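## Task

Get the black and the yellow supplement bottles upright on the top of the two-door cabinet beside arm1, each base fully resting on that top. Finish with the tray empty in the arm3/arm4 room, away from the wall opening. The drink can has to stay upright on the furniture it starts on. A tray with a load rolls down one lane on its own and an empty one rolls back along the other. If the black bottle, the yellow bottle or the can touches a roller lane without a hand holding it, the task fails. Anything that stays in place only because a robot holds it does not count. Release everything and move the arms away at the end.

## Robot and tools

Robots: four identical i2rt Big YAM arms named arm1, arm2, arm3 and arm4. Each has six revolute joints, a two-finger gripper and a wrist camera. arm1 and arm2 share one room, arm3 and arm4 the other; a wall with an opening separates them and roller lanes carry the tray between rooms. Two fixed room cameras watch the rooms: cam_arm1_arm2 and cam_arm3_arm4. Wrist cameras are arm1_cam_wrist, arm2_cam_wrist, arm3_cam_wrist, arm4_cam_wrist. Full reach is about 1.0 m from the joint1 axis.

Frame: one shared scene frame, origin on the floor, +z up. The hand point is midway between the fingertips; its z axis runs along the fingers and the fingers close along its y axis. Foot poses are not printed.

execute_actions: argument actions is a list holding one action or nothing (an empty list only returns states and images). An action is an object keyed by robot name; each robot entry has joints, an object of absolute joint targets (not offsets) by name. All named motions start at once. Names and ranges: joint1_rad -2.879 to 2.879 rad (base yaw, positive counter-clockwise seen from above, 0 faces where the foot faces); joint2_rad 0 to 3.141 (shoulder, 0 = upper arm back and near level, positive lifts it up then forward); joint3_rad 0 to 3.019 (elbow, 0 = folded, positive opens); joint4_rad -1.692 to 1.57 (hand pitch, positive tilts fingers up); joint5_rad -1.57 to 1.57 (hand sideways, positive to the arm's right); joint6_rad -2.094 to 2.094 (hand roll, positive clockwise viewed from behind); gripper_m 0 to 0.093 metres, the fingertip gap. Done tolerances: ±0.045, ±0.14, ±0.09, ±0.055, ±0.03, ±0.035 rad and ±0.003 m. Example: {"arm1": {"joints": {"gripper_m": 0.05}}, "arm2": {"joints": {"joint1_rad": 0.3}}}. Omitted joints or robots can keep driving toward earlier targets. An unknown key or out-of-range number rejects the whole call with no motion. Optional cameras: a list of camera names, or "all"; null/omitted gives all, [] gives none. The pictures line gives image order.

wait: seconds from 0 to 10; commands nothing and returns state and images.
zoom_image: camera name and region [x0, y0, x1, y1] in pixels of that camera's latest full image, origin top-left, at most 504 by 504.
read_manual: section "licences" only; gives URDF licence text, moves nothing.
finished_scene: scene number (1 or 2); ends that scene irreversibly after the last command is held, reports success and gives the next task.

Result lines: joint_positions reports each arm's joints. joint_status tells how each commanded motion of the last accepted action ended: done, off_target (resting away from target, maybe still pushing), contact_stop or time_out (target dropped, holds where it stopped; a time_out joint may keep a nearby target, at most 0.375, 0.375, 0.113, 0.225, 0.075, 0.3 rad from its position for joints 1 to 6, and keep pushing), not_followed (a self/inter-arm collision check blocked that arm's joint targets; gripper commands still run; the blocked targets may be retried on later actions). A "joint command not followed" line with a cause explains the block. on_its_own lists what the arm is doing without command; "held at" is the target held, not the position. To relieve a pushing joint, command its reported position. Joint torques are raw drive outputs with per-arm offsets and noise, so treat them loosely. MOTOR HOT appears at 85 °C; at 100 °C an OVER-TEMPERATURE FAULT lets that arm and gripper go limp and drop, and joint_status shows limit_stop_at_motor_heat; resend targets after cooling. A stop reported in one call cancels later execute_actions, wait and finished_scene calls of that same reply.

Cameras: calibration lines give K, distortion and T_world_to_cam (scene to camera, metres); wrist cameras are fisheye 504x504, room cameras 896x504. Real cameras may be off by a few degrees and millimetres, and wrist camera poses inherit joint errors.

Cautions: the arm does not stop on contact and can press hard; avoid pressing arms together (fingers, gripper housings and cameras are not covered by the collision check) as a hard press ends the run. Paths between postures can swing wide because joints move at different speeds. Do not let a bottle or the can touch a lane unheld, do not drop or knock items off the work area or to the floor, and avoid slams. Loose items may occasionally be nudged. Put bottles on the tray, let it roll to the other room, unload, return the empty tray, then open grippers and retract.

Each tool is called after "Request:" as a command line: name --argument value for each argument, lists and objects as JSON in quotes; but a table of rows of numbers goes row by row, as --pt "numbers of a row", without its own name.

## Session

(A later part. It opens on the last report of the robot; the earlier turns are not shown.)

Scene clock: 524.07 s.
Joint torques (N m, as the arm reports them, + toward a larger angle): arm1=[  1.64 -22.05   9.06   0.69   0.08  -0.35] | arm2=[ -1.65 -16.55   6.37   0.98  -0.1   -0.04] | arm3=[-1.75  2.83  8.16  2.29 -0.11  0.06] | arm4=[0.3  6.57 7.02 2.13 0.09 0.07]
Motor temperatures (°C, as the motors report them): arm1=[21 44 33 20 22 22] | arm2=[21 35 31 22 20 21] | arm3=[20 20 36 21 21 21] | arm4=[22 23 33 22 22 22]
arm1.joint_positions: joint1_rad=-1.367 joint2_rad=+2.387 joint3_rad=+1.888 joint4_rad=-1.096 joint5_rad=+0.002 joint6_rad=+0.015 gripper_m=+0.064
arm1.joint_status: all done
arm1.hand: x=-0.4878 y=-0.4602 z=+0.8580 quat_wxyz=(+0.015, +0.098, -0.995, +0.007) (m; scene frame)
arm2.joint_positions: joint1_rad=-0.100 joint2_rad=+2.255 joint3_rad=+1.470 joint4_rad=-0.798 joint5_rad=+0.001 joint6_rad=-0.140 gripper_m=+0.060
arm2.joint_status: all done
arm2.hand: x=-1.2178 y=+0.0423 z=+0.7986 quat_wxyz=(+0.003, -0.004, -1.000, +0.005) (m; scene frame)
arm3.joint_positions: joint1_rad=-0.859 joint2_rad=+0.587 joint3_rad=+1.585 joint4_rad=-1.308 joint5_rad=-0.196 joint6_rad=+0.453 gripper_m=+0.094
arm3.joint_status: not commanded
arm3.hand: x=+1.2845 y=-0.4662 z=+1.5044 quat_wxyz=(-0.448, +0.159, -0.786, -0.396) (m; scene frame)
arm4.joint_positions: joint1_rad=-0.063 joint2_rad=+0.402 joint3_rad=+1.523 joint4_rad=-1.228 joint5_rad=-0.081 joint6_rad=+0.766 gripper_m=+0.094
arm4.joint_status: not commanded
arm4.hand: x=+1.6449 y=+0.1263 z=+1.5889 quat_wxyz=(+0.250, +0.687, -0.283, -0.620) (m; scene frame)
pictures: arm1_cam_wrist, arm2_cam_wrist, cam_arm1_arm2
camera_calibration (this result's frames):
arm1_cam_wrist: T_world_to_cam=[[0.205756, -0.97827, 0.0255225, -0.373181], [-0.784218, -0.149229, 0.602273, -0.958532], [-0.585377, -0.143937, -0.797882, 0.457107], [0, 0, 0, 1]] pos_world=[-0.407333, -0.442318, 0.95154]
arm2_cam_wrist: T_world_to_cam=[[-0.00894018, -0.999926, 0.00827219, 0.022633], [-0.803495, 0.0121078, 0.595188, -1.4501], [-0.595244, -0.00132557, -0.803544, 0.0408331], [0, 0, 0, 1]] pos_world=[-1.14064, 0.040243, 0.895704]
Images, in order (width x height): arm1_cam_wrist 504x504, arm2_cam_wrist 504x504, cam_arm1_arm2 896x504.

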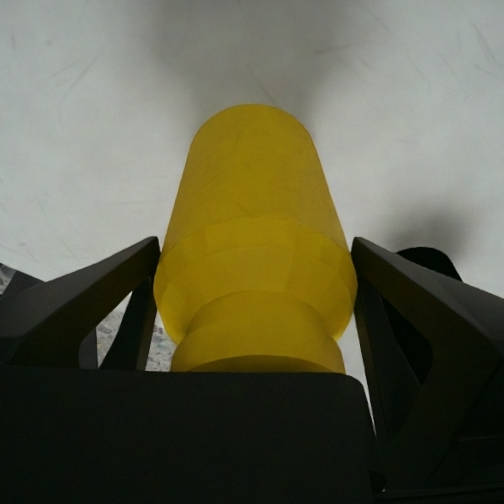

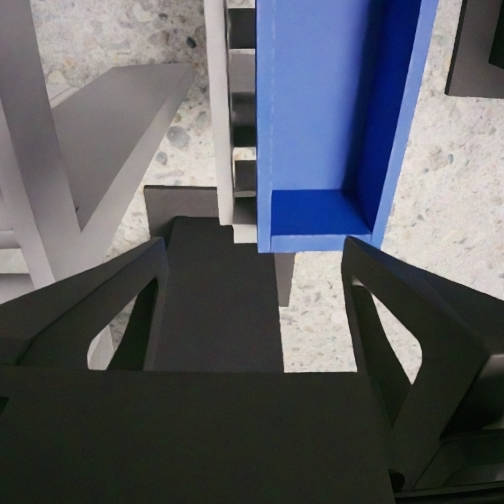

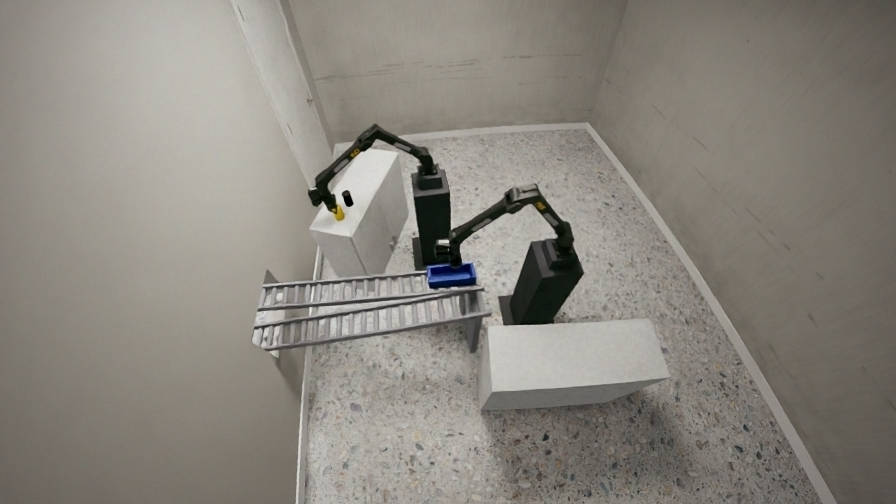

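Request:
execute_actions --actions '[{"arm1": {"joints": {"gripper_m": 0.093}}, "arm2": {"joints": {"joint1_rad": -0.125, "joint2_rad": 2.695, "joint3_rad": 1.667, "joint4_rad": -0.515}}}]' --cameras '["arm1_cam_wrist", "arm2_cam_wrist", "cam_arm1_arm2"]'

Scene clock: 530.97 s.
Joint torques (N m, as the arm reports them, + toward a larger angle): arm1=[  2.2  -21.89   9.1    0.59   0.07  -0.34] | arm2=[ -1.17 -17.4    5.56   0.99  -0.1   -0.02] | arm3=[-0.95  3.5   8.08  2.2  -0.14  0.04] | arm4=[-0.88  6.46  6.95  2.18  0.08  0.08]
Motor temperatures (°C, as the motors report them): arm1=[21 44 33 20 22 22] | arm2=[21 36 30 22 20 21] | arm3=[20 20 36 21 21 21] | arm4=[22 23 33 22 22 22]
arm1.joint_positions: joint1_rad=-1.367 joint2_rad=+2.387 joint3_rad=+1.888 joint4_rad=-1.096 joint5_rad=+0.002 joint6_rad=+0.015 gripper_m=+0.093
arm1.joint_status: all done
arm1.hand: x=-0.4878 y=-0.4602 z=+0.8580 quat_wxyz=(+0.015, +0.098, -0.995, +0.007) (m; scene frame)
arm2.joint_positions: joint1_rad=-0.124 joint2_rad=+2.707 joint3_rad=+1.645 joint4_rad=-0.523 joint5_rad=+0.001 joint6_rad=-0.141 gripper_m=+0.060
arm2.joint_status: all done
arm2.hand: x=-1.2237 y=+0.0271 z=+0.5822 quat_wxyz=(+0.004, -0.016, -1.000, +0.005) (m; scene frame)
arm3.joint_positions: joint1_rad=-0.859 joint2_rad=+0.587 joint3_rad=+1.585 joint4_rad=-1.308 joint5_rad=-0.196 joint6_rad=+0.453 gripper_m=+0.094
arm3.joint_status: not commanded
arm3.hand: x=+1.2845 y=-0.4662 z=+1.5044 quat_wxyz=(-0.448, +0.159, -0.786, -0.396) (m; scene frame)
arm4.joint_positions: joint1_rad=-0.063 joint2_rad=+0.402 joint3_rad=+1.523 joint4_rad=-1.228 joint5_rad=-0.081 joint6_rad=+0.766 gripper_m=+0.094
arm4.joint_status: not commanded
arm4.hand: x=+1.6449 y=+0.1263 z=+1.5889 quat_wxyz=(+0.250, +0.687, -0.283, -0.620) (m; scene frame)
pictures: arm1_cam_wrist, arm2_cam_wrist, cam_arm1_arm2
camera_calibration (this result's frames):
arm1_cam_wrist: T_world_to_cam=[[0.205756, -0.97827, 0.0255225, -0.373181], [-0.784218, -0.149229, 0.602273, -0.958532], [-0.585377, -0.143937, -0.797882, 0.457107], [0, 0, 0, 1]] pos_world=[-0.407333, -0.442318, 0.95154]
arm2_cam_wrist: T_world_to_cam=[[-0.0325891, -0.999439, 0.00776466, -0.0194434], [-0.80156, 0.0307758, 0.597122, -1.32513], [-0.597026, 0.0132358, -0.802113, -0.139979], [0, 0, 0, 1]] pos_world=[-1.14638, 0.0232023, 0.679137]
Images, in order (width x height): arm1_cam_wrist 504x504, arm2_cam_wrist 504x504, cam_arm1_arm2 896x504.

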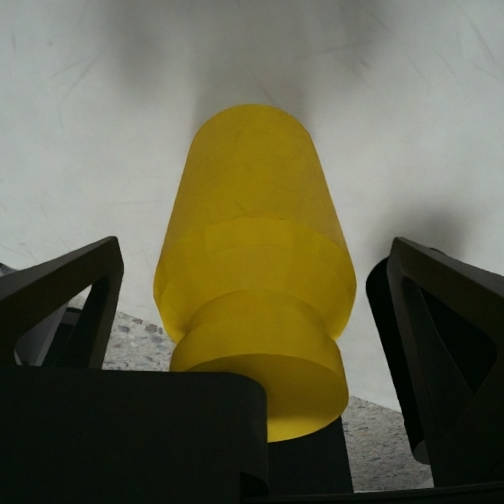

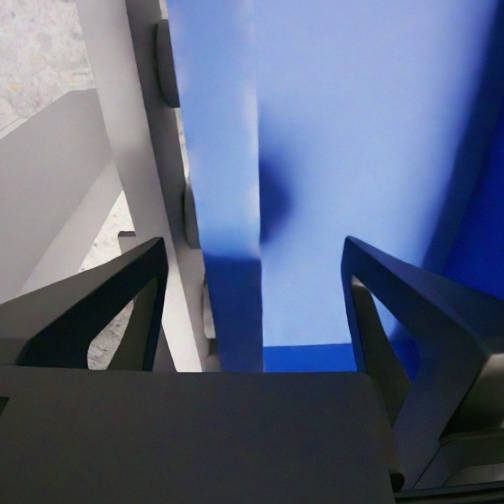

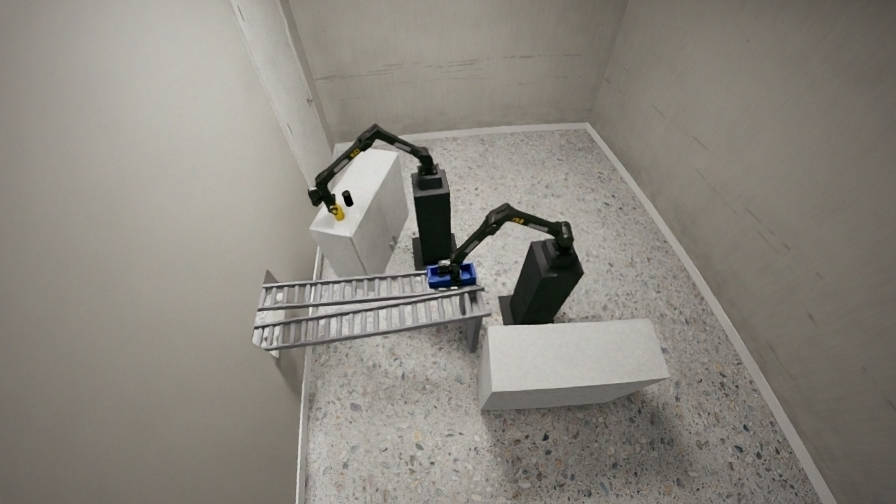

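Request:
execute_actions --actions '[]'

Scene clock: 544.90 s.
Joint torques (N m, as the arm reports them, + toward a larger angle): arm1=[  2.03 -21.76   9.06   0.62   0.06  -0.33] | arm2=[ -1.26 -17.3    5.57   0.98  -0.1   -0.02] | arm3=[-1.42  3.71  8.15  2.2  -0.14  0.01] | arm4=[-0.18  6.61  6.89  2.12  0.08  0.02]
Motor temperatures (°C, as the motors report them): arm1=[21 45 33 20 22 22] | arm2=[21 37 30 22 20 21] | arm3=[20 20 36 21 21 21] | arm4=[22 23 33 22 22 22]
arm1.joint_positions: joint1_rad=-1.367 joint2_rad=+2.387 joint3_rad=+1.888 joint4_rad=-1.096 joint5_rad=+0.002 joint6_rad=+0.015 gripper_m=+0.093
arm1.joint_status: all done
arm1.hand: x=-0.4878 y=-0.4602 z=+0.8580 quat_wxyz=(+0.015, +0.098, -0.995, +0.007) (m; scene frame)
arm2.joint_positions: joint1_rad=-0.124 joint2_rad=+2.707 joint3_rad=+1.645 joint4_rad=-0.523 joint5_rad=+0.001 joint6_rad=-0.141 gripper_m=+0.060
arm2.joint_status: all done
arm2.hand: x=-1.2237 y=+0.0271 z=+0.5822 quat_wxyz=(+0.004, -0.016, -1.000, +0.005) (m; scene frame)
arm3.joint_positions: joint1_rad=-0.859 joint2_rad=+0.587 joint3_rad=+1.585 joint4_rad=-1.308 joint5_rad=-0.196 joint6_rad=+0.453 gripper_m=+0.094
arm3.joint_status: not commanded
arm3.hand: x=+1.2845 y=-0.4662 z=+1.5044 quat_wxyz=(-0.448, +0.159, -0.786, -0.396) (m; scene frame)
arm4.joint_positions: joint1_rad=-0.063 joint2_rad=+0.402 joint3_rad=+1.523 joint4_rad=-1.228 joint5_rad=-0.081 joint6_rad=+0.766 gripper_m=+0.094
arm4.joint_status: not commanded
arm4.hand: x=+1.6449 y=+0.1263 z=+1.5889 quat_wxyz=(+0.250, +0.687, -0.283, -0.620) (m; scene frame)
pictures: arm1_cam_wrist, arm2_cam_wrist, arm3_cam_wrist, arm4_cam_wrist, cam_arm1_arm2, cam_arm3_arm4
camera_calibration (this result's frames):
arm1_cam_wrist: T_world_to_cam=[[0.205756, -0.97827, 0.0255225, -0.373181], [-0.784218, -0.149229, 0.602273, -0.958532], [-0.585377, -0.143937, -0.797882, 0.457107], [0, 0, 0, 1]] pos_world=[-0.407333, -0.442318, 0.95154]
arm2_cam_wrist: T_world_to_cam=[[-0.0325891, -0.999439, 0.00776466, -0.0194434], [-0.80156, 0.0307758, 0.597122, -1.32513], [-0.597026, 0.0132358, -0.802113, -0.139979], [0, 0, 0, 1]] pos_world=[-1.14638, 0.0232023, 0.679137]
arm4_cam_wrist: T_world_to_cam=[[0.0912732, 0.71715, -0.690916, 0.85557], [0.632776, -0.577501, -0.515837, -0.145412], [-0.768937, -0.390113, -0.506506, 2.24516], [0, 0, 0, 1]] pos_world=[1.74031, 0.178316, 1.6533]
Images, in order (width x height): arm1_cam_wrist 504x504, arm2_cam_wrist 504x504, arm3_cam_wrist 504x504, arm4_cam_wrist 504x504, cam_arm1_arm2 896x504, cam_arm3_arm4 896x504.

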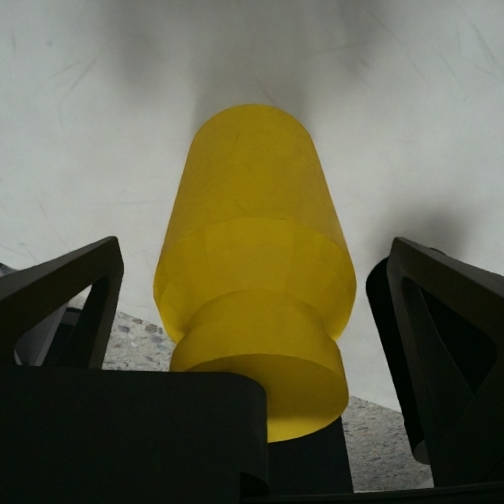

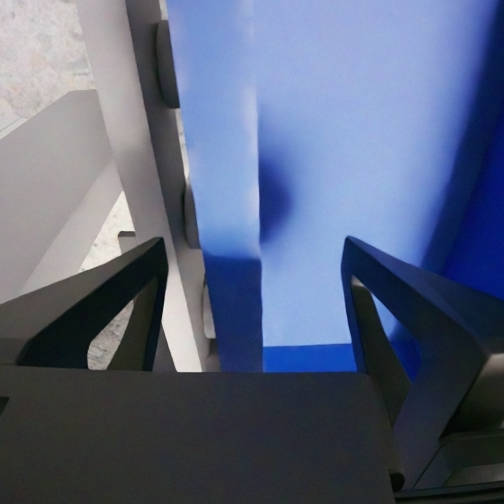

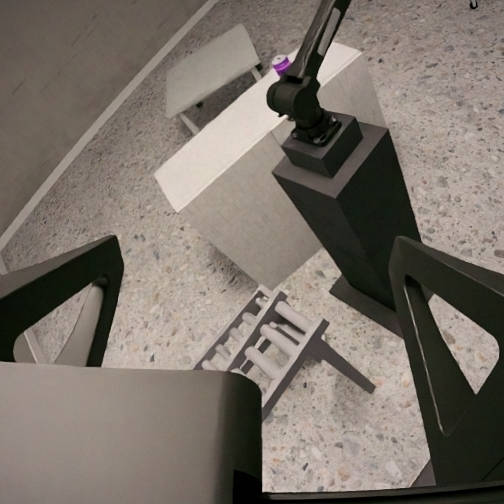

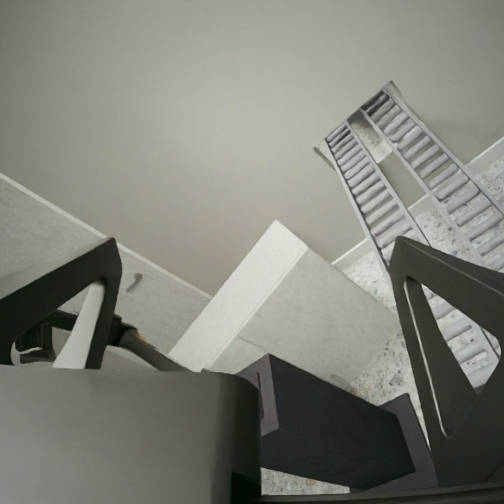

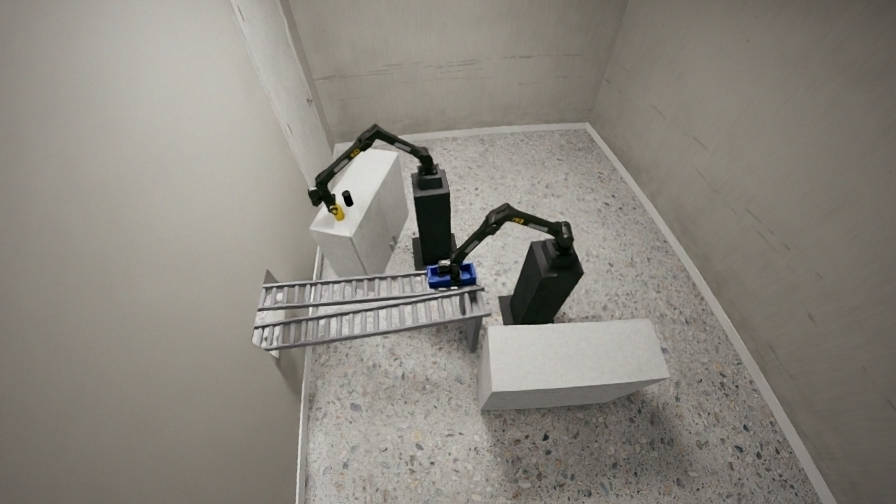

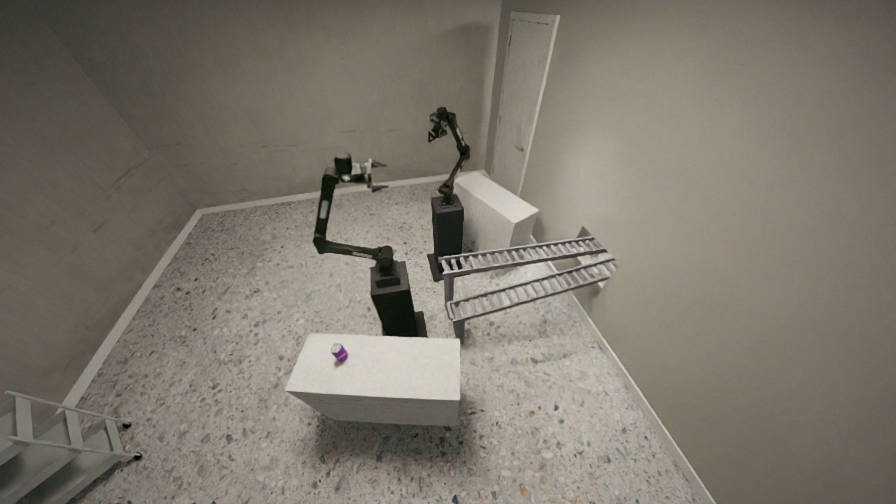

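Request:
execute_actions --actions '[{"arm1": {"joints": {"joint2_rad": 2.19, "joint3_rad": 1.87, "joint4_rad": -1.26}}, "arm2": {"joints": {"gripper_m": 0.0}}}]' --cameras '["arm1_cam_wrist", "arm2_cam_wrist", "cam_arm1_arm2"]'

Scene clock: 549.03 s.
Joint torques (N m, as the arm reports them, + toward a larger angle): arm1=[  2.24 -19.32  10.51   0.21   0.07  -0.34] | arm2=[ -1.95 -17.32   5.54   0.96   0.31   0.1 ] | arm3=[-1.47  3.45  7.99  2.13 -0.15  0.1 ] | arm4=[-0.07  6.11  6.86  2.21  0.11  0.05]
Motor temperatures (°C, as the motors report them): arm1=[21 45 33 20 22 22] | arm2=[21 37 30 22 20 21] | arm3=[20 20 36 21 21 21] | arm4=[22 23 33 22 22 22]
arm1.joint_positions: joint1_rad=-1.367 joint2_rad=+2.175 joint3_rad=+1.857 joint4_rad=-1.252 joint5_rad=+0.002 joint6_rad=+0.015 gripper_m=+0.093
arm1.joint_status: all done
arm1.hand: x=-0.5045 y=-0.4626 z=+0.9843 quat_wxyz=(+0.002, +0.098, -0.995, +0.005) (m; scene frame)
arm2.joint_positions: joint1_rad=-0.116 joint2_rad=+2.707 joint3_rad=+1.645 joint4_rad=-0.522 joint5_rad=-0.007 joint6_rad=-0.151 gripper_m=+0.011
arm2.joint_status: gripper_m off_target (ended at +0.011, target +0.000)
arm2.hand: x=-1.2224 y=+0.0327 z=+0.5822 quat_wxyz=(+0.003, -0.007, -1.000, +0.001) (m; scene frame)
arm3.joint_positions: joint1_rad=-0.859 joint2_rad=+0.587 joint3_rad=+1.585 joint4_rad=-1.308 joint5_rad=-0.196 joint6_rad=+0.453 gripper_m=+0.094
arm3.joint_status: not commanded
arm3.hand: x=+1.2845 y=-0.4662 z=+1.5044 quat_wxyz=(-0.448, +0.159, -0.786, -0.396) (m; scene frame)
arm4.joint_positions: joint1_rad=-0.063 joint2_rad=+0.402 joint3_rad=+1.523 joint4_rad=-1.228 joint5_rad=-0.081 joint6_rad=+0.766 gripper_m=+0.094
arm4.joint_status: not commanded
arm4.hand: x=+1.6449 y=+0.1263 z=+1.5889 quat_wxyz=(+0.250, +0.687, -0.283, -0.620) (m; scene frame)
pictures: arm1_cam_wrist, arm2_cam_wrist, cam_arm1_arm2
camera_calibration (this result's frames):
arm1_cam_wrist: T_world_to_cam=[[0.205345, -0.97836, 0.0254085, -0.375508], [-0.798761, -0.152535, 0.581992, -1.03708], [-0.565522, -0.139805, -0.812798, 0.574378], [0, 0, 0, 1]] pos_world=[-0.426449, -0.445272, 1.07997]
arm2_cam_wrist: T_world_to_cam=[[-0.0143375, -0.999897, -0.0000880791, 0.0131353], [-0.803115, 0.0114634, 0.595714, -1.32474], [-0.595652, 0.00861178, -0.803197, -0.136812], [0, 0, 0, 1]] pos_world=[-1.14522, 0.0294981, 0.679282]
Images, in order (width x height): arm1_cam_wrist 504x504, arm2_cam_wrist 504x504, cam_arm1_arm2 896x504.

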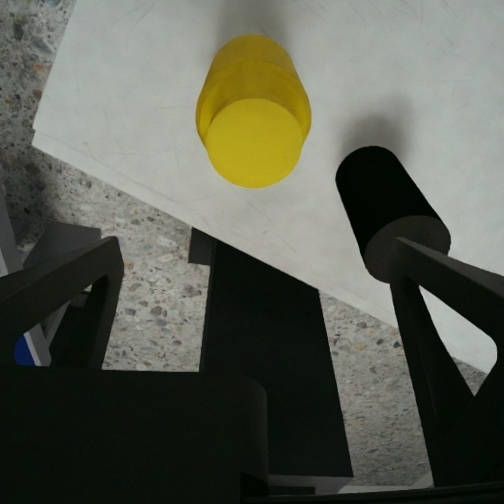

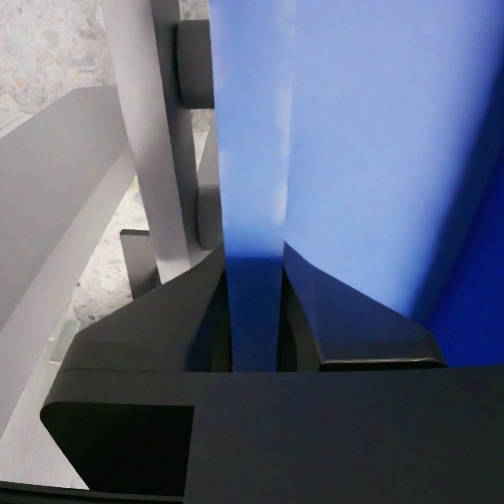

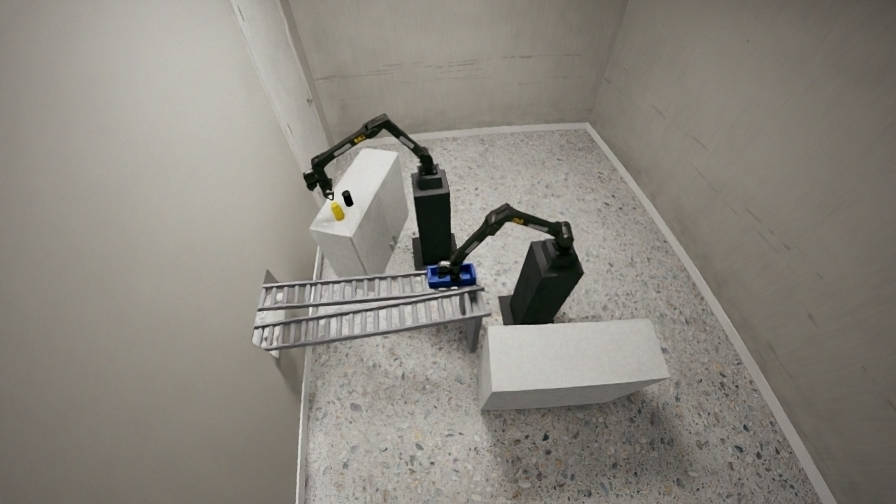

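Request:
execute_actions --actions '[{"arm1": {"joints": {"joint2_rad": 1.6, "joint3_rad": 1.5, "joint4_rad": -1.3}}, "arm2": {"joints": {"joint2_rad": 2.085, "joint3_rad": 1.62, "joint4_rad": -1.09, "gripper_m": 0.0}}}]' --cameras '["arm2_cam_wrist", "cam_arm1_arm2"]'

Scene clock: 579.67 s.
Joint torques (N m, as the arm reports them, + toward a larger angle): arm1=[  2.15 -12.83  10.25   0.55   0.06  -0.35] | arm2=[ -1.83 -15.89   7.8    0.46   0.21   0.15] | arm3=[-1.31  3.33  7.84  2.15 -0.09  0.03] | arm4=[-0.39  6.94  7.05  2.37  0.13  0.06]
Motor temperatures (°C, as the motors report them): arm1=[21 44 35 20 22 22] | arm2=[21 39 30 22 20 21] | arm3=[20 20 36 21 21 21] | arm4=[22 23 33 22 22 22]
arm1.joint_positions: joint1_rad=-1.367 joint2_rad=+1.596 joint3_rad=+1.497 joint4_rad=-1.295 joint5_rad=+0.002 joint6_rad=+0.015 gripper_m=+0.093
arm1.joint_status: all done
arm1.hand: x=-0.6339 y=-0.4887 z=+1.1744 quat_wxyz=(-0.085, +0.098, -0.992, -0.004) (m; scene frame)
arm2.joint_positions: joint1_rad=-0.118 joint2_rad=+2.093 joint3_rad=+1.607 joint4_rad=-1.085 joint5_rad=-0.005 joint6_rad=-0.156 gripper_m=+0.011
arm2.joint_status: gripper_m off_target (ended at +0.011, target +0.000); the others done
arm2.hand: x=-1.1943 y=+0.0301 z=+0.9343 quat_wxyz=(-0.003, -0.005, -1.000, +0.003) (m; scene frame)
arm3.joint_positions: joint1_rad=-0.859 joint2_rad=+0.587 joint3_rad=+1.585 joint4_rad=-1.308 joint5_rad=-0.196 joint6_rad=+0.453 gripper_m=+0.094
arm3.joint_status: not commanded
arm3.hand: x=+1.2845 y=-0.4662 z=+1.5044 quat_wxyz=(-0.448, +0.159, -0.786, -0.396) (m; scene frame)
arm4.joint_positions: joint1_rad=-0.063 joint2_rad=+0.402 joint3_rad=+1.523 joint4_rad=-1.228 joint5_rad=-0.081 joint6_rad=+0.766 gripper_m=+0.094
arm4.joint_status: not commanded
arm4.hand: x=+1.6449 y=+0.1263 z=+1.5889 quat_wxyz=(+0.250, +0.687, -0.283, -0.620) (m; scene frame)
pictures: arm2_cam_wrist, cam_arm1_arm2
camera_calibration (this result's frames):
arm2_cam_wrist: T_world_to_cam=[[-0.0115696, -0.999926, 0.00381371, 0.0105684], [-0.810739, 0.011613, 0.585292, -1.51124], [-0.585293, 0.0036797, -0.810813, 0.182394], [0, 0, 0, 1]] pos_world=[-1.11835, 0.0274465, 1.03237]
Images, in order (width x height): arm2_cam_wrist 504x504, cam_arm1_arm2 896x504.

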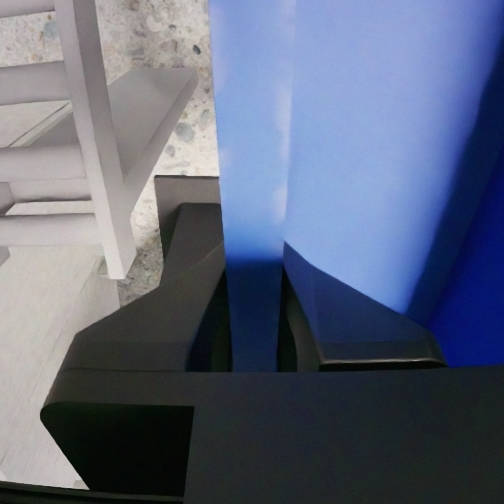

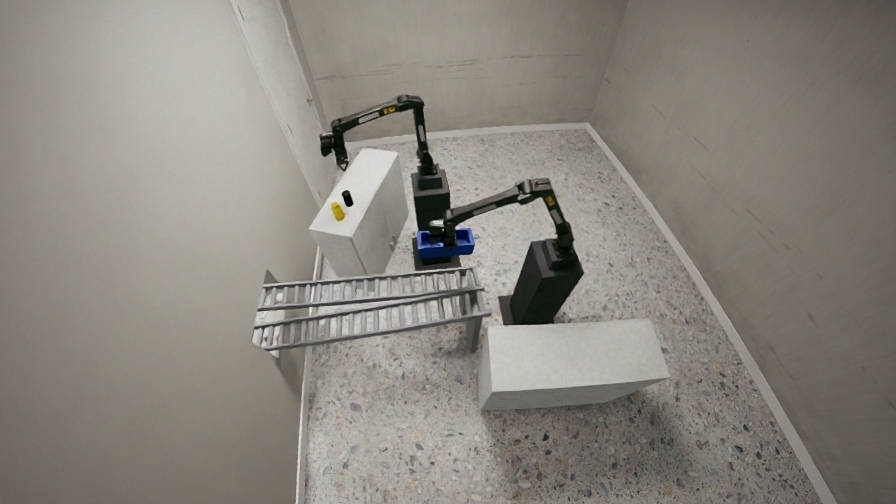

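Request:
execute_actions --actions '[{"arm1": {"joints": {"joint2_rad": 1.25, "joint3_rad": 1.2}}, "arm2": {"joints": {"joint1_rad": 0.34, "joint6_rad": 0.302, "gripper_m": 0.0}}}]' --cameras '["arm2_cam_wrist", "cam_arm1_arm2"]'

Scene clock: 589.10 s.
Joint torques (N m, as the arm reports them, + toward a larger angle): arm1=[ 2.48 -7.48 10.08  0.97  0.06 -0.34] | arm2=[ -1.29 -16.05   7.81   0.43   0.17   0.2 ] | arm3=[-0.93  3.33  8.02  2.06 -0.12  0.05] | arm4=[0.16 6.93 7.12 2.18 0.11 0.02]
Motor temperatures (°C, as the motors report them): arm1=[21 42 35 20 22 22] | arm2=[21 39 31 22 20 21] | arm3=[20 20 36 21 21 21] | arm4=[22 23 33 22 22 22]
arm1.joint_positions: joint1_rad=-1.367 joint2_rad=+1.241 joint3_rad=+1.200 joint4_rad=-1.297 joint5_rad=+0.002 joint6_rad=+0.015 gripper_m=+0.093
arm1.joint_status: all done
arm1.hand: x=-0.7519 y=-0.5138 z=+1.2038 quat_wxyz=(-0.113, +0.098, -0.989, -0.008) (m; scene frame)
arm2.joint_positions: joint1_rad=+0.338 joint2_rad=+2.093 joint3_rad=+1.607 joint4_rad=-1.085 joint5_rad=-0.003 joint6_rad=+0.293 gripper_m=+0.011
arm2.joint_status: gripper_m off_target (ended at +0.011, target +0.000); the others done
arm2.hand: x=-1.2114 y=+0.3037 z=+0.9314 quat_wxyz=(-0.002, -0.001, -1.000, +0.004) (m; scene frame)
arm3.joint_positions: joint1_rad=-0.859 joint2_rad=+0.587 joint3_rad=+1.585 joint4_rad=-1.308 joint5_rad=-0.196 joint6_rad=+0.453 gripper_m=+0.094
arm3.joint_status: not commanded
arm3.hand: x=+1.2845 y=-0.4662 z=+1.5044 quat_wxyz=(-0.448, +0.159, -0.786, -0.396) (m; scene frame)
arm4.joint_positions: joint1_rad=-0.063 joint2_rad=+0.402 joint3_rad=+1.523 joint4_rad=-1.228 joint5_rad=-0.081 joint6_rad=+0.766 gripper_m=+0.094
arm4.joint_status: not commanded
arm4.hand: x=+1.6449 y=+0.1263 z=+1.5889 quat_wxyz=(+0.250, +0.687, -0.283, -0.620) (m; scene frame)
pictures: arm2_cam_wrist, cam_arm1_arm2
camera_calibration (this result's frames):
arm2_cam_wrist: T_world_to_cam=[[-0.00395669, -0.999976, 0.00573956, 0.291422], [-0.809819, 0.00657143, 0.586643, -1.52519], [-0.586666, -0.00232684, -0.809825, 0.168297], [0, 0, 0, 1]] pos_world=[-1.13524, 0.301829, 1.02936]
Images, in order (width x height): arm2_cam_wrist 504x504, cam_arm1_arm2 896x504.

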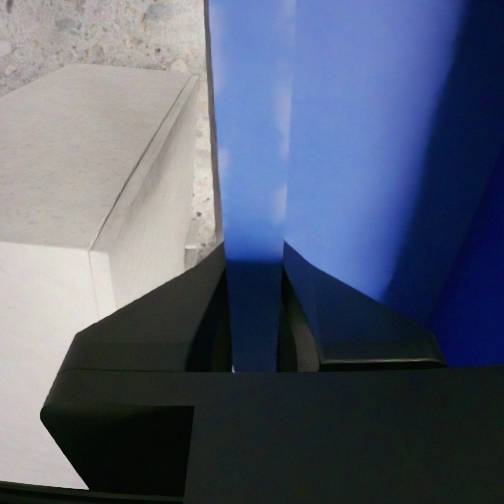

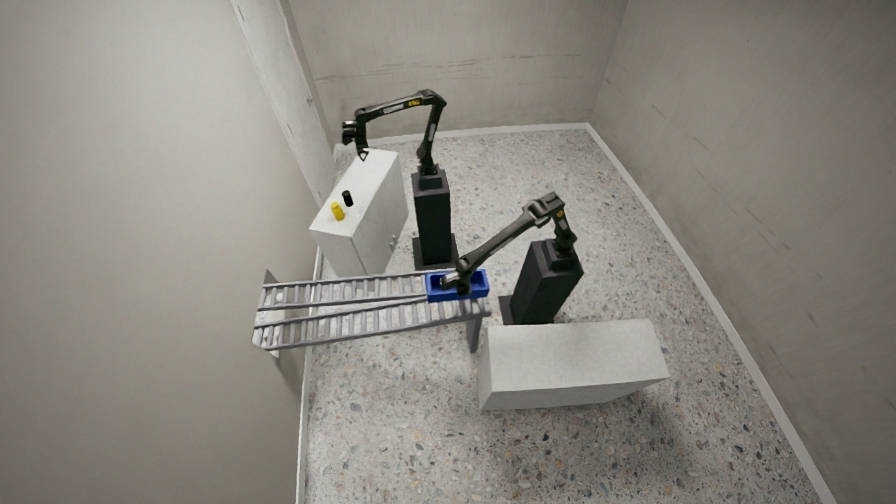

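Request:
zoom_image --camera "cam_arm1_arm2" --region '[380, 240, 540, 360]'

Region (380, 240, 540, 360) of cam_arm1_arm2's 896x504 image, scaled by 3.150, with more detail than that image has; it fills the top 378 rows of this view, and the rest is white.

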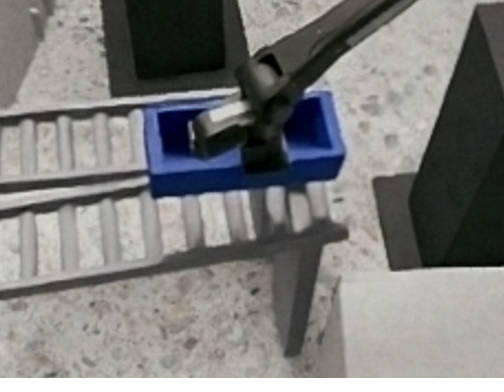

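Request:
execute_actions --actions '[{"arm2": {"joints": {"joint1_rad": 0.305, "joint2_rad": 2.37, "joint3_rad": 1.895, "joint4_rad": -1.246, "joint5_rad": -0.052, "joint6_rad": 0.26, "gripper_m": 0.0}}}]' --cameras '["arm2_cam_wrist", "cam_arm1_arm2"]'

Scene clock: 636.17 s.
Joint torques (N m, as the arm reports them, + toward a larger angle): arm1=[ 1.97 -6.97 10.12  0.72  0.07 -0.32] | arm2=[ -0.97 -19.68   9.64  -0.2    0.     0.01] | arm3=[-1.31  3.56  8.07  2.15 -0.08  0.06] | arm4=[-0.17  6.7   6.99  2.19  0.12  0.06]
Motor temperatures (°C, as the motors report them): arm1=[21 37 36 20 22 22] | arm2=[21 39 32 22 20 21] | arm3=[20 20 37 21 21 21] | arm4=[22 23 33 22 22 22]
arm1.joint_positions: joint1_rad=-1.367 joint2_rad=+1.241 joint3_rad=+1.200 joint4_rad=-1.297 joint5_rad=+0.002 joint6_rad=+0.015 gripper_m=+0.093
arm1.joint_status: not commanded
arm1.hand: x=-0.7519 y=-0.5138 z=+1.2038 quat_wxyz=(-0.113, +0.098, -0.989, -0.008) (m; scene frame)
arm2.joint_positions: joint1_rad=+0.304 joint2_rad=+2.397 joint3_rad=+1.851 joint4_rad=-1.237 joint5_rad=-0.053 joint6_rad=+0.267 gripper_m=+0.011
arm2.joint_status: gripper_m off_target (ended at +0.011, target +0.000); the others done
arm2.hand: x=-1.1942 y=+0.2945 z=+0.8297 quat_wxyz=(+0.106, -0.009, -0.994, +0.007) (m; scene frame)
arm3.joint_positions: joint1_rad=-0.859 joint2_rad=+0.587 joint3_rad=+1.585 joint4_rad=-1.308 joint5_rad=-0.196 joint6_rad=+0.453 gripper_m=+0.094
arm3.joint_status: not commanded
arm3.hand: x=+1.2845 y=-0.4662 z=+1.5044 quat_wxyz=(-0.448, +0.159, -0.786, -0.396) (m; scene frame)
arm4.joint_positions: joint1_rad=-0.063 joint2_rad=+0.402 joint3_rad=+1.523 joint4_rad=-1.228 joint5_rad=-0.081 joint6_rad=+0.766 gripper_m=+0.094
arm4.joint_status: not commanded
arm4.hand: x=+1.6449 y=+0.1263 z=+1.5889 quat_wxyz=(+0.250, +0.687, -0.283, -0.620) (m; scene frame)
pictures: arm2_cam_wrist, cam_arm1_arm2
camera_calibration (this result's frames):
arm2_cam_wrist: T_world_to_cam=[[-0.0172619, -0.999741, 0.014857, 0.259346], [-0.663722, 0.0225706, 0.747639, -1.4154], [-0.74778, 0.00304474, -0.663939, -0.219093], [0, 0, 0, 1]] pos_world=[-1.09879, 0.291892, 0.908891]
Images, in order (width x height): arm2_cam_wrist 504x504, cam_arm1_arm2 896x504.

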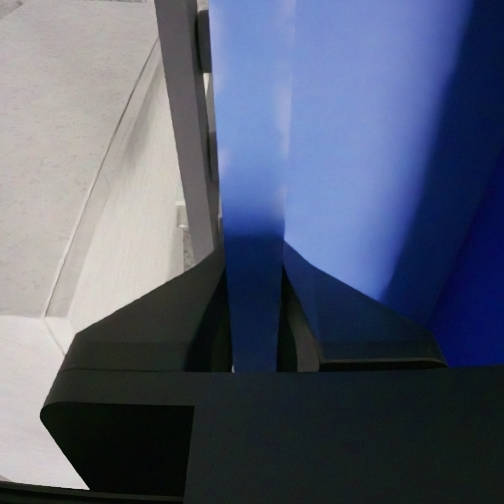

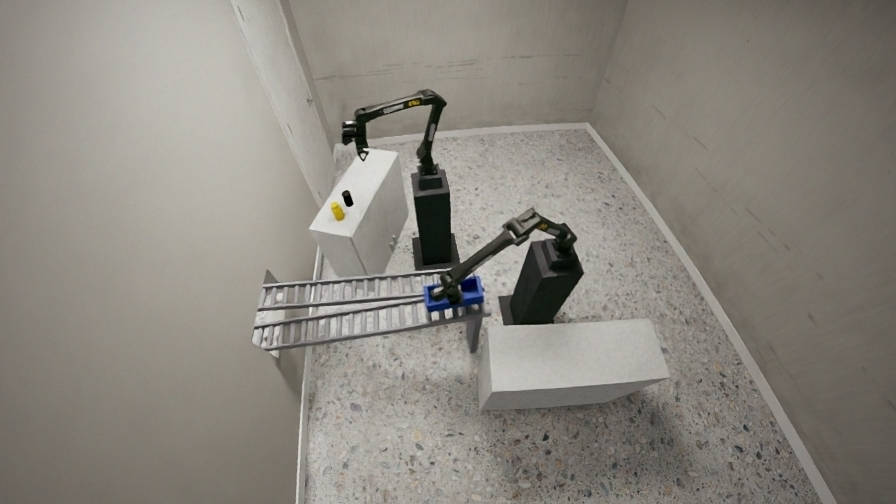

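Request:
zoom_image --camera "arm2_cam_wrist" --region '[100, 0, 300, 280]'

Request:
zoom_image --camera "cam_arm1_arm2" --region '[380, 250, 520, 355]'

Region (100, 0, 300, 280) of arm2_cam_wrist's 504x504 image, scaled by 1.800, with more detail than that image has; it fills the left 360 columns of this view, and the rest is white.

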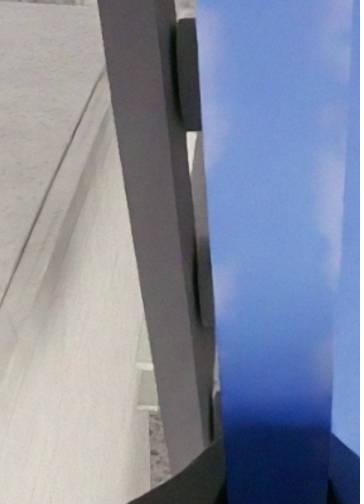

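Region (380, 250, 520, 355) of cam_arm1_arm2's 896x504 image, scaled by 3.600, with more detail than that image has; it fills the top 378 rows of this view, and the rest is white.

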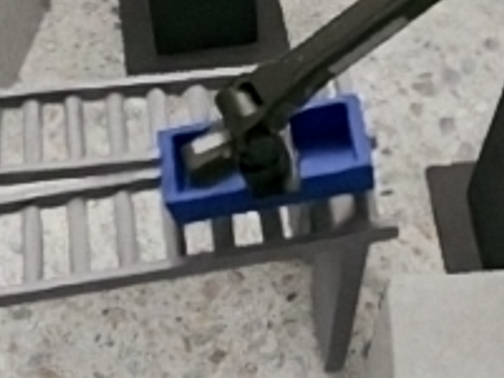

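Request:
execute_actions --actions '[{"arm2": {"joints": {"joint2_rad": 2.44, "joint3_rad": 1.82, "joint4_rad": -1.06, "gripper_m": 0.0}}}]' --cameras '["arm2_cam_wrist", "cam_arm1_arm2"]'

Scene clock: 663.13 s.
Joint torques (N m, as the arm reports them, + toward a larger angle): arm1=[ 2.1  -6.99 10.13  0.72  0.07 -0.34] | arm2=[ -1.16 -17.9    6.82   0.66  -0.01   0.01] | arm3=[-1.57  2.83  7.95  2.44 -0.12  0.07] | arm4=[-0.32  6.36  6.98  2.14  0.13  0.03]
Motor temperatures (°C, as the motors report them): arm1=[21 36 36 20 22 22] | arm2=[21 43 34 22 20 21] | arm3=[20 20 37 22 21 21] | arm4=[22 23 34 22 22 22]
arm1.joint_positions: joint1_rad=-1.367 joint2_rad=+1.241 joint3_rad=+1.200 joint4_rad=-1.297 joint5_rad=+0.002 joint6_rad=+0.015 gripper_m=+0.093
arm1.joint_status: not commanded
arm1.hand: x=-0.7519 y=-0.5138 z=+1.2038 quat_wxyz=(-0.113, +0.098, -0.989, -0.008) (m; scene frame)
arm2.joint_positions: joint1_rad=+0.304 joint2_rad=+2.446 joint3_rad=+1.810 joint4_rad=-1.065 joint5_rad=-0.053 joint6_rad=+0.266 gripper_m=+0.011
arm2.joint_status: gripper_m off_target (ended at +0.011, target +0.000); the others done
arm2.hand: x=-1.1839 y=+0.2966 z=+0.7813 quat_wxyz=(+0.067, -0.007, -0.998, -0.003) (m; scene frame)
arm3.joint_positions: joint1_rad=-0.859 joint2_rad=+0.587 joint3_rad=+1.585 joint4_rad=-1.308 joint5_rad=-0.196 joint6_rad=+0.453 gripper_m=+0.094
arm3.joint_status: not commanded
arm3.hand: x=+1.2845 y=-0.4662 z=+1.5044 quat_wxyz=(-0.448, +0.159, -0.786, -0.396) (m; scene frame)
arm4.joint_positions: joint1_rad=-0.063 joint2_rad=+0.402 joint3_rad=+1.523 joint4_rad=-1.228 joint5_rad=-0.081 joint6_rad=+0.766 gripper_m=+0.094
arm4.joint_status: not commanded
arm4.hand: x=+1.6449 y=+0.1263 z=+1.5889 quat_wxyz=(+0.250, +0.687, -0.283, -0.620) (m; scene frame)
pictures: arm2_cam_wrist, cam_arm1_arm2
camera_calibration (this result's frames):
arm2_cam_wrist: T_world_to_cam=[[-0.0162715, -0.999842, -0.00720775, 0.280815], [-0.720666, 0.00673063, 0.69325, -1.39265], [-0.693091, 0.0164746, -0.720661, -0.138468], [0, 0, 0, 1]] pos_world=[-1.09504, 0.292425, 0.867688]
Images, in order (width x height): arm2_cam_wrist 504x504, cam_arm1_arm2 896x504.

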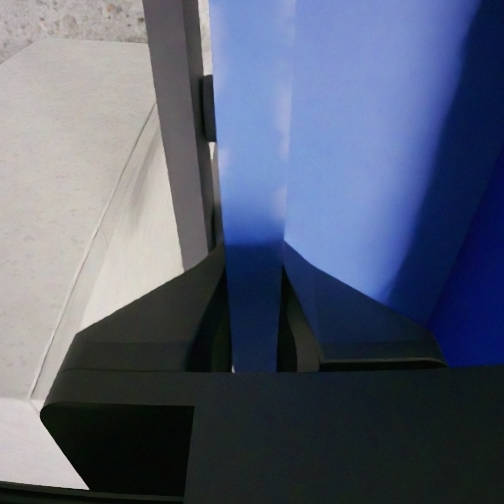

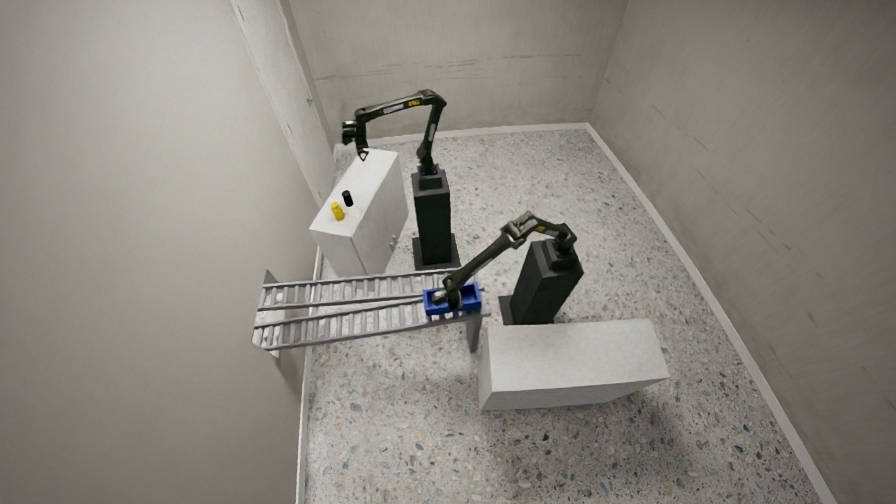

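Request:
execute_actions --actions '[{"arm2": {"joints": {"joint2_rad": 2.50, "joint4_rad": -1.025, "gripper_m": 0.0}}}]' --cameras '["arm2_cam_wrist", "cam_arm1_arm2"]'

Scene clock: 675.17 s.
Joint torques (N m, as the arm reports them, + toward a larger angle): arm1=[ 2.33 -7.28 10.13  0.75  0.07 -0.34] | arm2=[ -1.08 -17.45   6.52   0.58   0.06   0.02] | arm3=[-1.    2.33  7.88  2.09 -0.11  0.05] | arm4=[0.39 6.67 6.99 2.18 0.12 0.08]
Motor temperatures (°C, as the motors report them): arm1=[21 36 36 20 22 22] | arm2=[21 43 33 22 20 21] | arm3=[20 20 37 22 21 21] | arm4=[22 23 34 22 22 22]
arm1.joint_positions: joint1_rad=-1.367 joint2_rad=+1.241 joint3_rad=+1.200 joint4_rad=-1.297 joint5_rad=+0.002 joint6_rad=+0.015 gripper_m=+0.093
arm1.joint_status: not commanded
arm1.hand: x=-0.7519 y=-0.5138 z=+1.2038 quat_wxyz=(-0.113, +0.098, -0.989, -0.008) (m; scene frame)
arm2.joint_positions: joint1_rad=+0.304 joint2_rad=+2.498 joint3_rad=+1.810 joint4_rad=-1.030 joint5_rad=-0.054 joint6_rad=+0.266 gripper_m=+0.011
arm2.joint_status: gripper_m off_target (ended at +0.011, target +0.000); the others done
arm2.hand: x=-1.1904 y=+0.2948 z=+0.7486 quat_wxyz=(+0.075, -0.007, -0.997, -0.002) (m; scene frame)
arm3.joint_positions: joint1_rad=-0.859 joint2_rad=+0.587 joint3_rad=+1.585 joint4_rad=-1.308 joint5_rad=-0.196 joint6_rad=+0.453 gripper_m=+0.094
arm3.joint_status: not commanded
arm3.hand: x=+1.2845 y=-0.4662 z=+1.5044 quat_wxyz=(-0.448, +0.159, -0.786, -0.396) (m; scene frame)
arm4.joint_positions: joint1_rad=-0.063 joint2_rad=+0.402 joint3_rad=+1.523 joint4_rad=-1.228 joint5_rad=-0.081 joint6_rad=+0.766 gripper_m=+0.094
arm4.joint_status: not commanded
arm4.hand: x=+1.6449 y=+0.1263 z=+1.5889 quat_wxyz=(+0.250, +0.687, -0.283, -0.620) (m; scene frame)
pictures: arm2_cam_wrist, cam_arm1_arm2
camera_calibration (this result's frames):
arm2_cam_wrist: T_world_to_cam=[[-0.0159464, -0.999865, -0.00400085, 0.276618], [-0.709381, 0.0084935, 0.704774, -1.37031], [-0.704645, 0.0140767, -0.70942, -0.187881], [0, 0, 0, 1]] pos_world=[-1.10005, 0.290864, 0.833582]
Images, in order (width x height): arm2_cam_wrist 504x504, cam_arm1_arm2 896x504.

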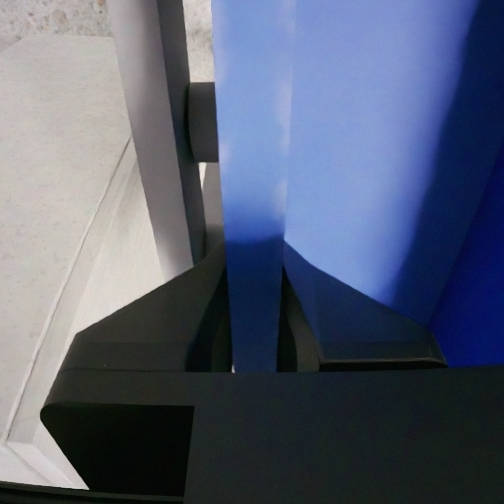

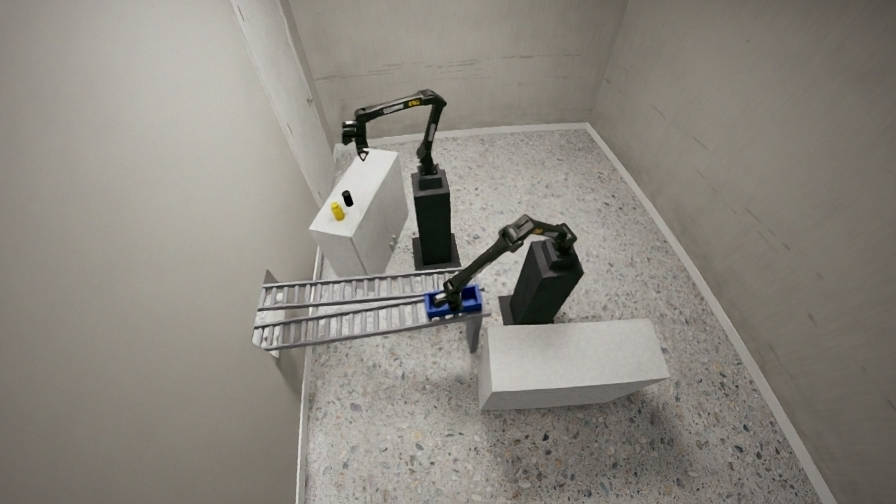

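Request:
execute_actions --actions '[{"arm2": {"joints": {"gripper_m": 0.035}}}]' --cameras '[]'

Request:
execute_actions --actions '[{"arm2": {"joints": {"joint2_rad": 2.2, "joint4_rad": -1.3}}}]' --cameras '["arm2_cam_wrist", "cam_arm1_arm2", "cam_arm3_arm4"]'

Scene clock: 682.30 s.
Joint torques (N m, as the arm reports them, + toward a larger angle): arm1=[ 2.18 -6.89 10.14  0.8   0.06 -0.34] | arm2=[ -1.13 -17.61   6.63   0.55   0.05   0.02] | arm3=[-1.74  2.2   7.91  2.21 -0.18  0.08] | arm4=[0.05 6.39 7.14 2.25 0.1  0.02]
Motor temperatures (°C, as the motors report them): arm1=[21 36 36 20 22 22] | arm2=[21 43 32 22 20 21] | arm3=[20 20 37 22 21 21] | arm4=[22 23 34 22 22 22]
arm1.joint_positions: joint1_rad=-1.367 joint2_rad=+1.241 joint3_rad=+1.200 joint4_rad=-1.297 joint5_rad=+0.002 joint6_rad=+0.015 gripper_m=+0.093
arm1.joint_status: not commanded
arm1.hand: x=-0.7519 y=-0.5138 z=+1.2038 quat_wxyz=(-0.113, +0.098, -0.989, -0.008) (m; scene frame)
arm2.joint_positions: joint1_rad=+0.304 joint2_rad=+2.498 joint3_rad=+1.810 joint4_rad=-1.030 joint5_rad=-0.054 joint6_rad=+0.266 gripper_m=+0.035
arm2.joint_status: all done
arm2.hand: x=-1.1904 y=+0.2948 z=+0.7486 quat_wxyz=(+0.075, -0.007, -0.997, -0.002) (m; scene frame)
arm3.joint_positions: joint1_rad=-0.859 joint2_rad=+0.587 joint3_rad=+1.585 joint4_rad=-1.308 joint5_rad=-0.196 joint6_rad=+0.453 gripper_m=+0.094
arm3.joint_status: not commanded
arm3.hand: x=+1.2845 y=-0.4662 z=+1.5044 quat_wxyz=(-0.448, +0.159, -0.786, -0.396) (m; scene frame)
arm4.joint_positions: joint1_rad=-0.063 joint2_rad=+0.402 joint3_rad=+1.523 joint4_rad=-1.228 joint5_rad=-0.081 joint6_rad=+0.766 gripper_m=+0.094
arm4.joint_status: not commanded
arm4.hand: x=+1.6449 y=+0.1263 z=+1.5889 quat_wxyz=(+0.250, +0.687, -0.283, -0.620) (m; scene frame)
pictures: none
No camera images: the call's "cameras" was empty. Leave "cameras" out to get every camera's image.

Scene clock: 683.67 s.
Joint torques (N m, as the arm reports them, + toward a larger angle): arm1=[ 2.17 -7.25 10.13  0.74  0.08 -0.34] | arm2=[ -1.13 -15.89   7.71   0.1    0.06   0.02] | arm3=[-1.56  3.39  7.88  2.05 -0.16  0.06] | arm4=[-0.33  6.66  7.05  2.21  0.1   0.06]
Motor temperatures (°C, as the motors report them): arm1=[21 36 36 20 22 22] | arm2=[21 43 32 22 20 21] | arm3=[20 20 37 22 21 21] | arm4=[22 23 34 22 22 22]
arm1.joint_positions: joint1_rad=-1.367 joint2_rad=+1.241 joint3_rad=+1.200 joint4_rad=-1.297 joint5_rad=+0.002 joint6_rad=+0.015 gripper_m=+0.093
arm1.joint_status: not commanded
arm1.hand: x=-0.7519 y=-0.5138 z=+1.2038 quat_wxyz=(-0.113, +0.098, -0.989, -0.008) (m; scene frame)
arm2.joint_positions: joint1_rad=+0.304 joint2_rad=+2.188 joint3_rad=+1.812 joint4_rad=-1.292 joint5_rad=-0.054 joint6_rad=+0.266 gripper_m=+0.035
arm2.joint_status: all done
arm2.hand: x=-1.1883 y=+0.2976 z=+0.9461 quat_wxyz=(+0.051, -0.006, -0.999, -0.008) (m; scene frame)
arm3.joint_positions: joint1_rad=-0.859 joint2_rad=+0.587 joint3_rad=+1.585 joint4_rad=-1.308 joint5_rad=-0.196 joint6_rad=+0.453 gripper_m=+0.094
arm3.joint_status: not commanded
arm3.hand: x=+1.2845 y=-0.4662 z=+1.5044 quat_wxyz=(-0.448, +0.159, -0.786, -0.396) (m; scene frame)
arm4.joint_positions: joint1_rad=-0.063 joint2_rad=+0.402 joint3_rad=+1.523 joint4_rad=-1.228 joint5_rad=-0.081 joint6_rad=+0.766 gripper_m=+0.094
arm4.joint_status: not commanded
arm4.hand: x=+1.6449 y=+0.1263 z=+1.5889 quat_wxyz=(+0.250, +0.687, -0.283, -0.620) (m; scene frame)
pictures: arm2_cam_wrist, cam_arm1_arm2, cam_arm3_arm4
camera_calibration (this result's frames):
arm2_cam_wrist: T_world_to_cam=[[-0.0148788, -0.99974, -0.0172951, 0.294064], [-0.742366, -0.000542188, 0.669995, -1.5117], [-0.66983, 0.022808, -0.742165, 0.0233472], [0, 0, 0, 1]] pos_world=[-1.10222, 0.292636, 1.03524]
Images, in order (width x height): arm2_cam_wrist 504x504, cam_arm1_arm2 896x504, cam_arm3_arm4 896x504.

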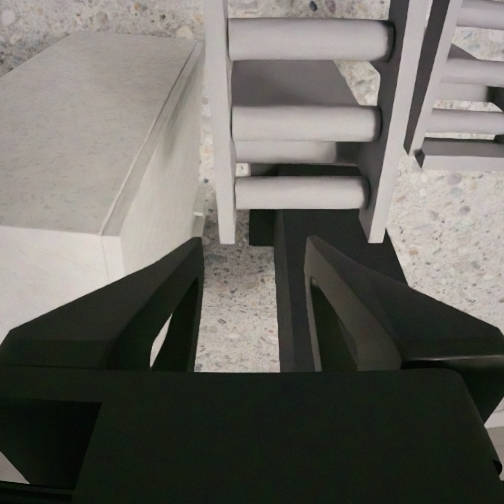

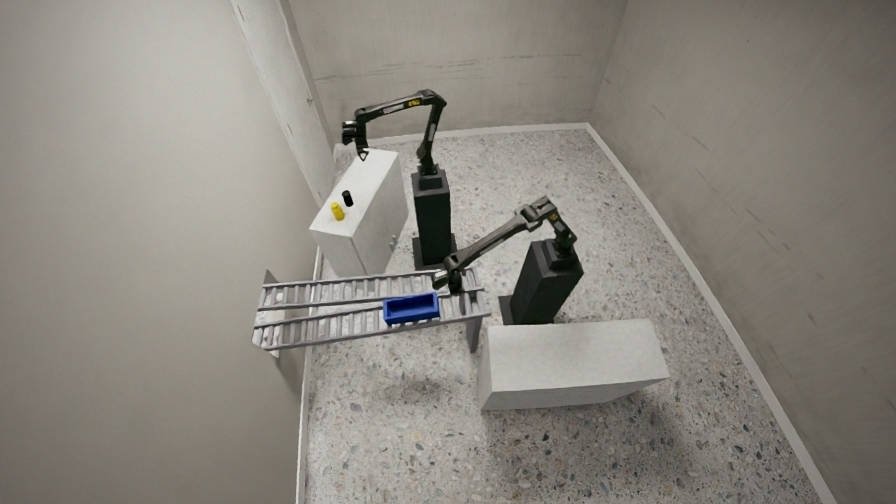

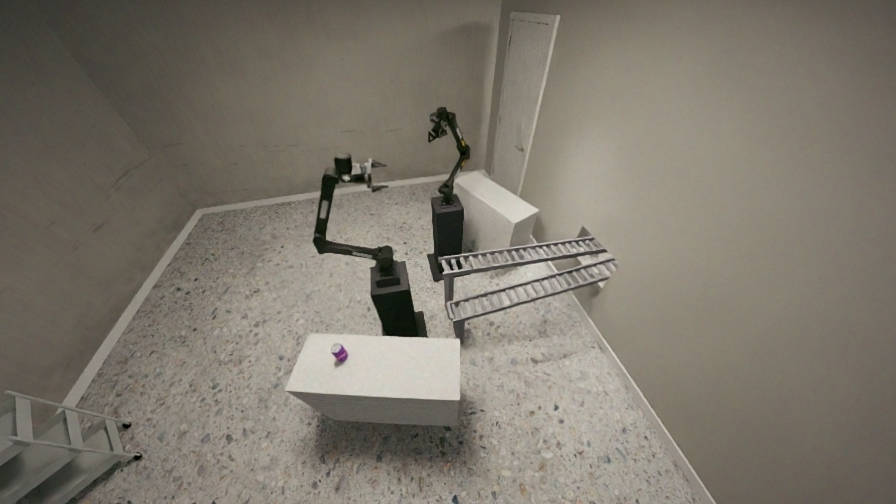

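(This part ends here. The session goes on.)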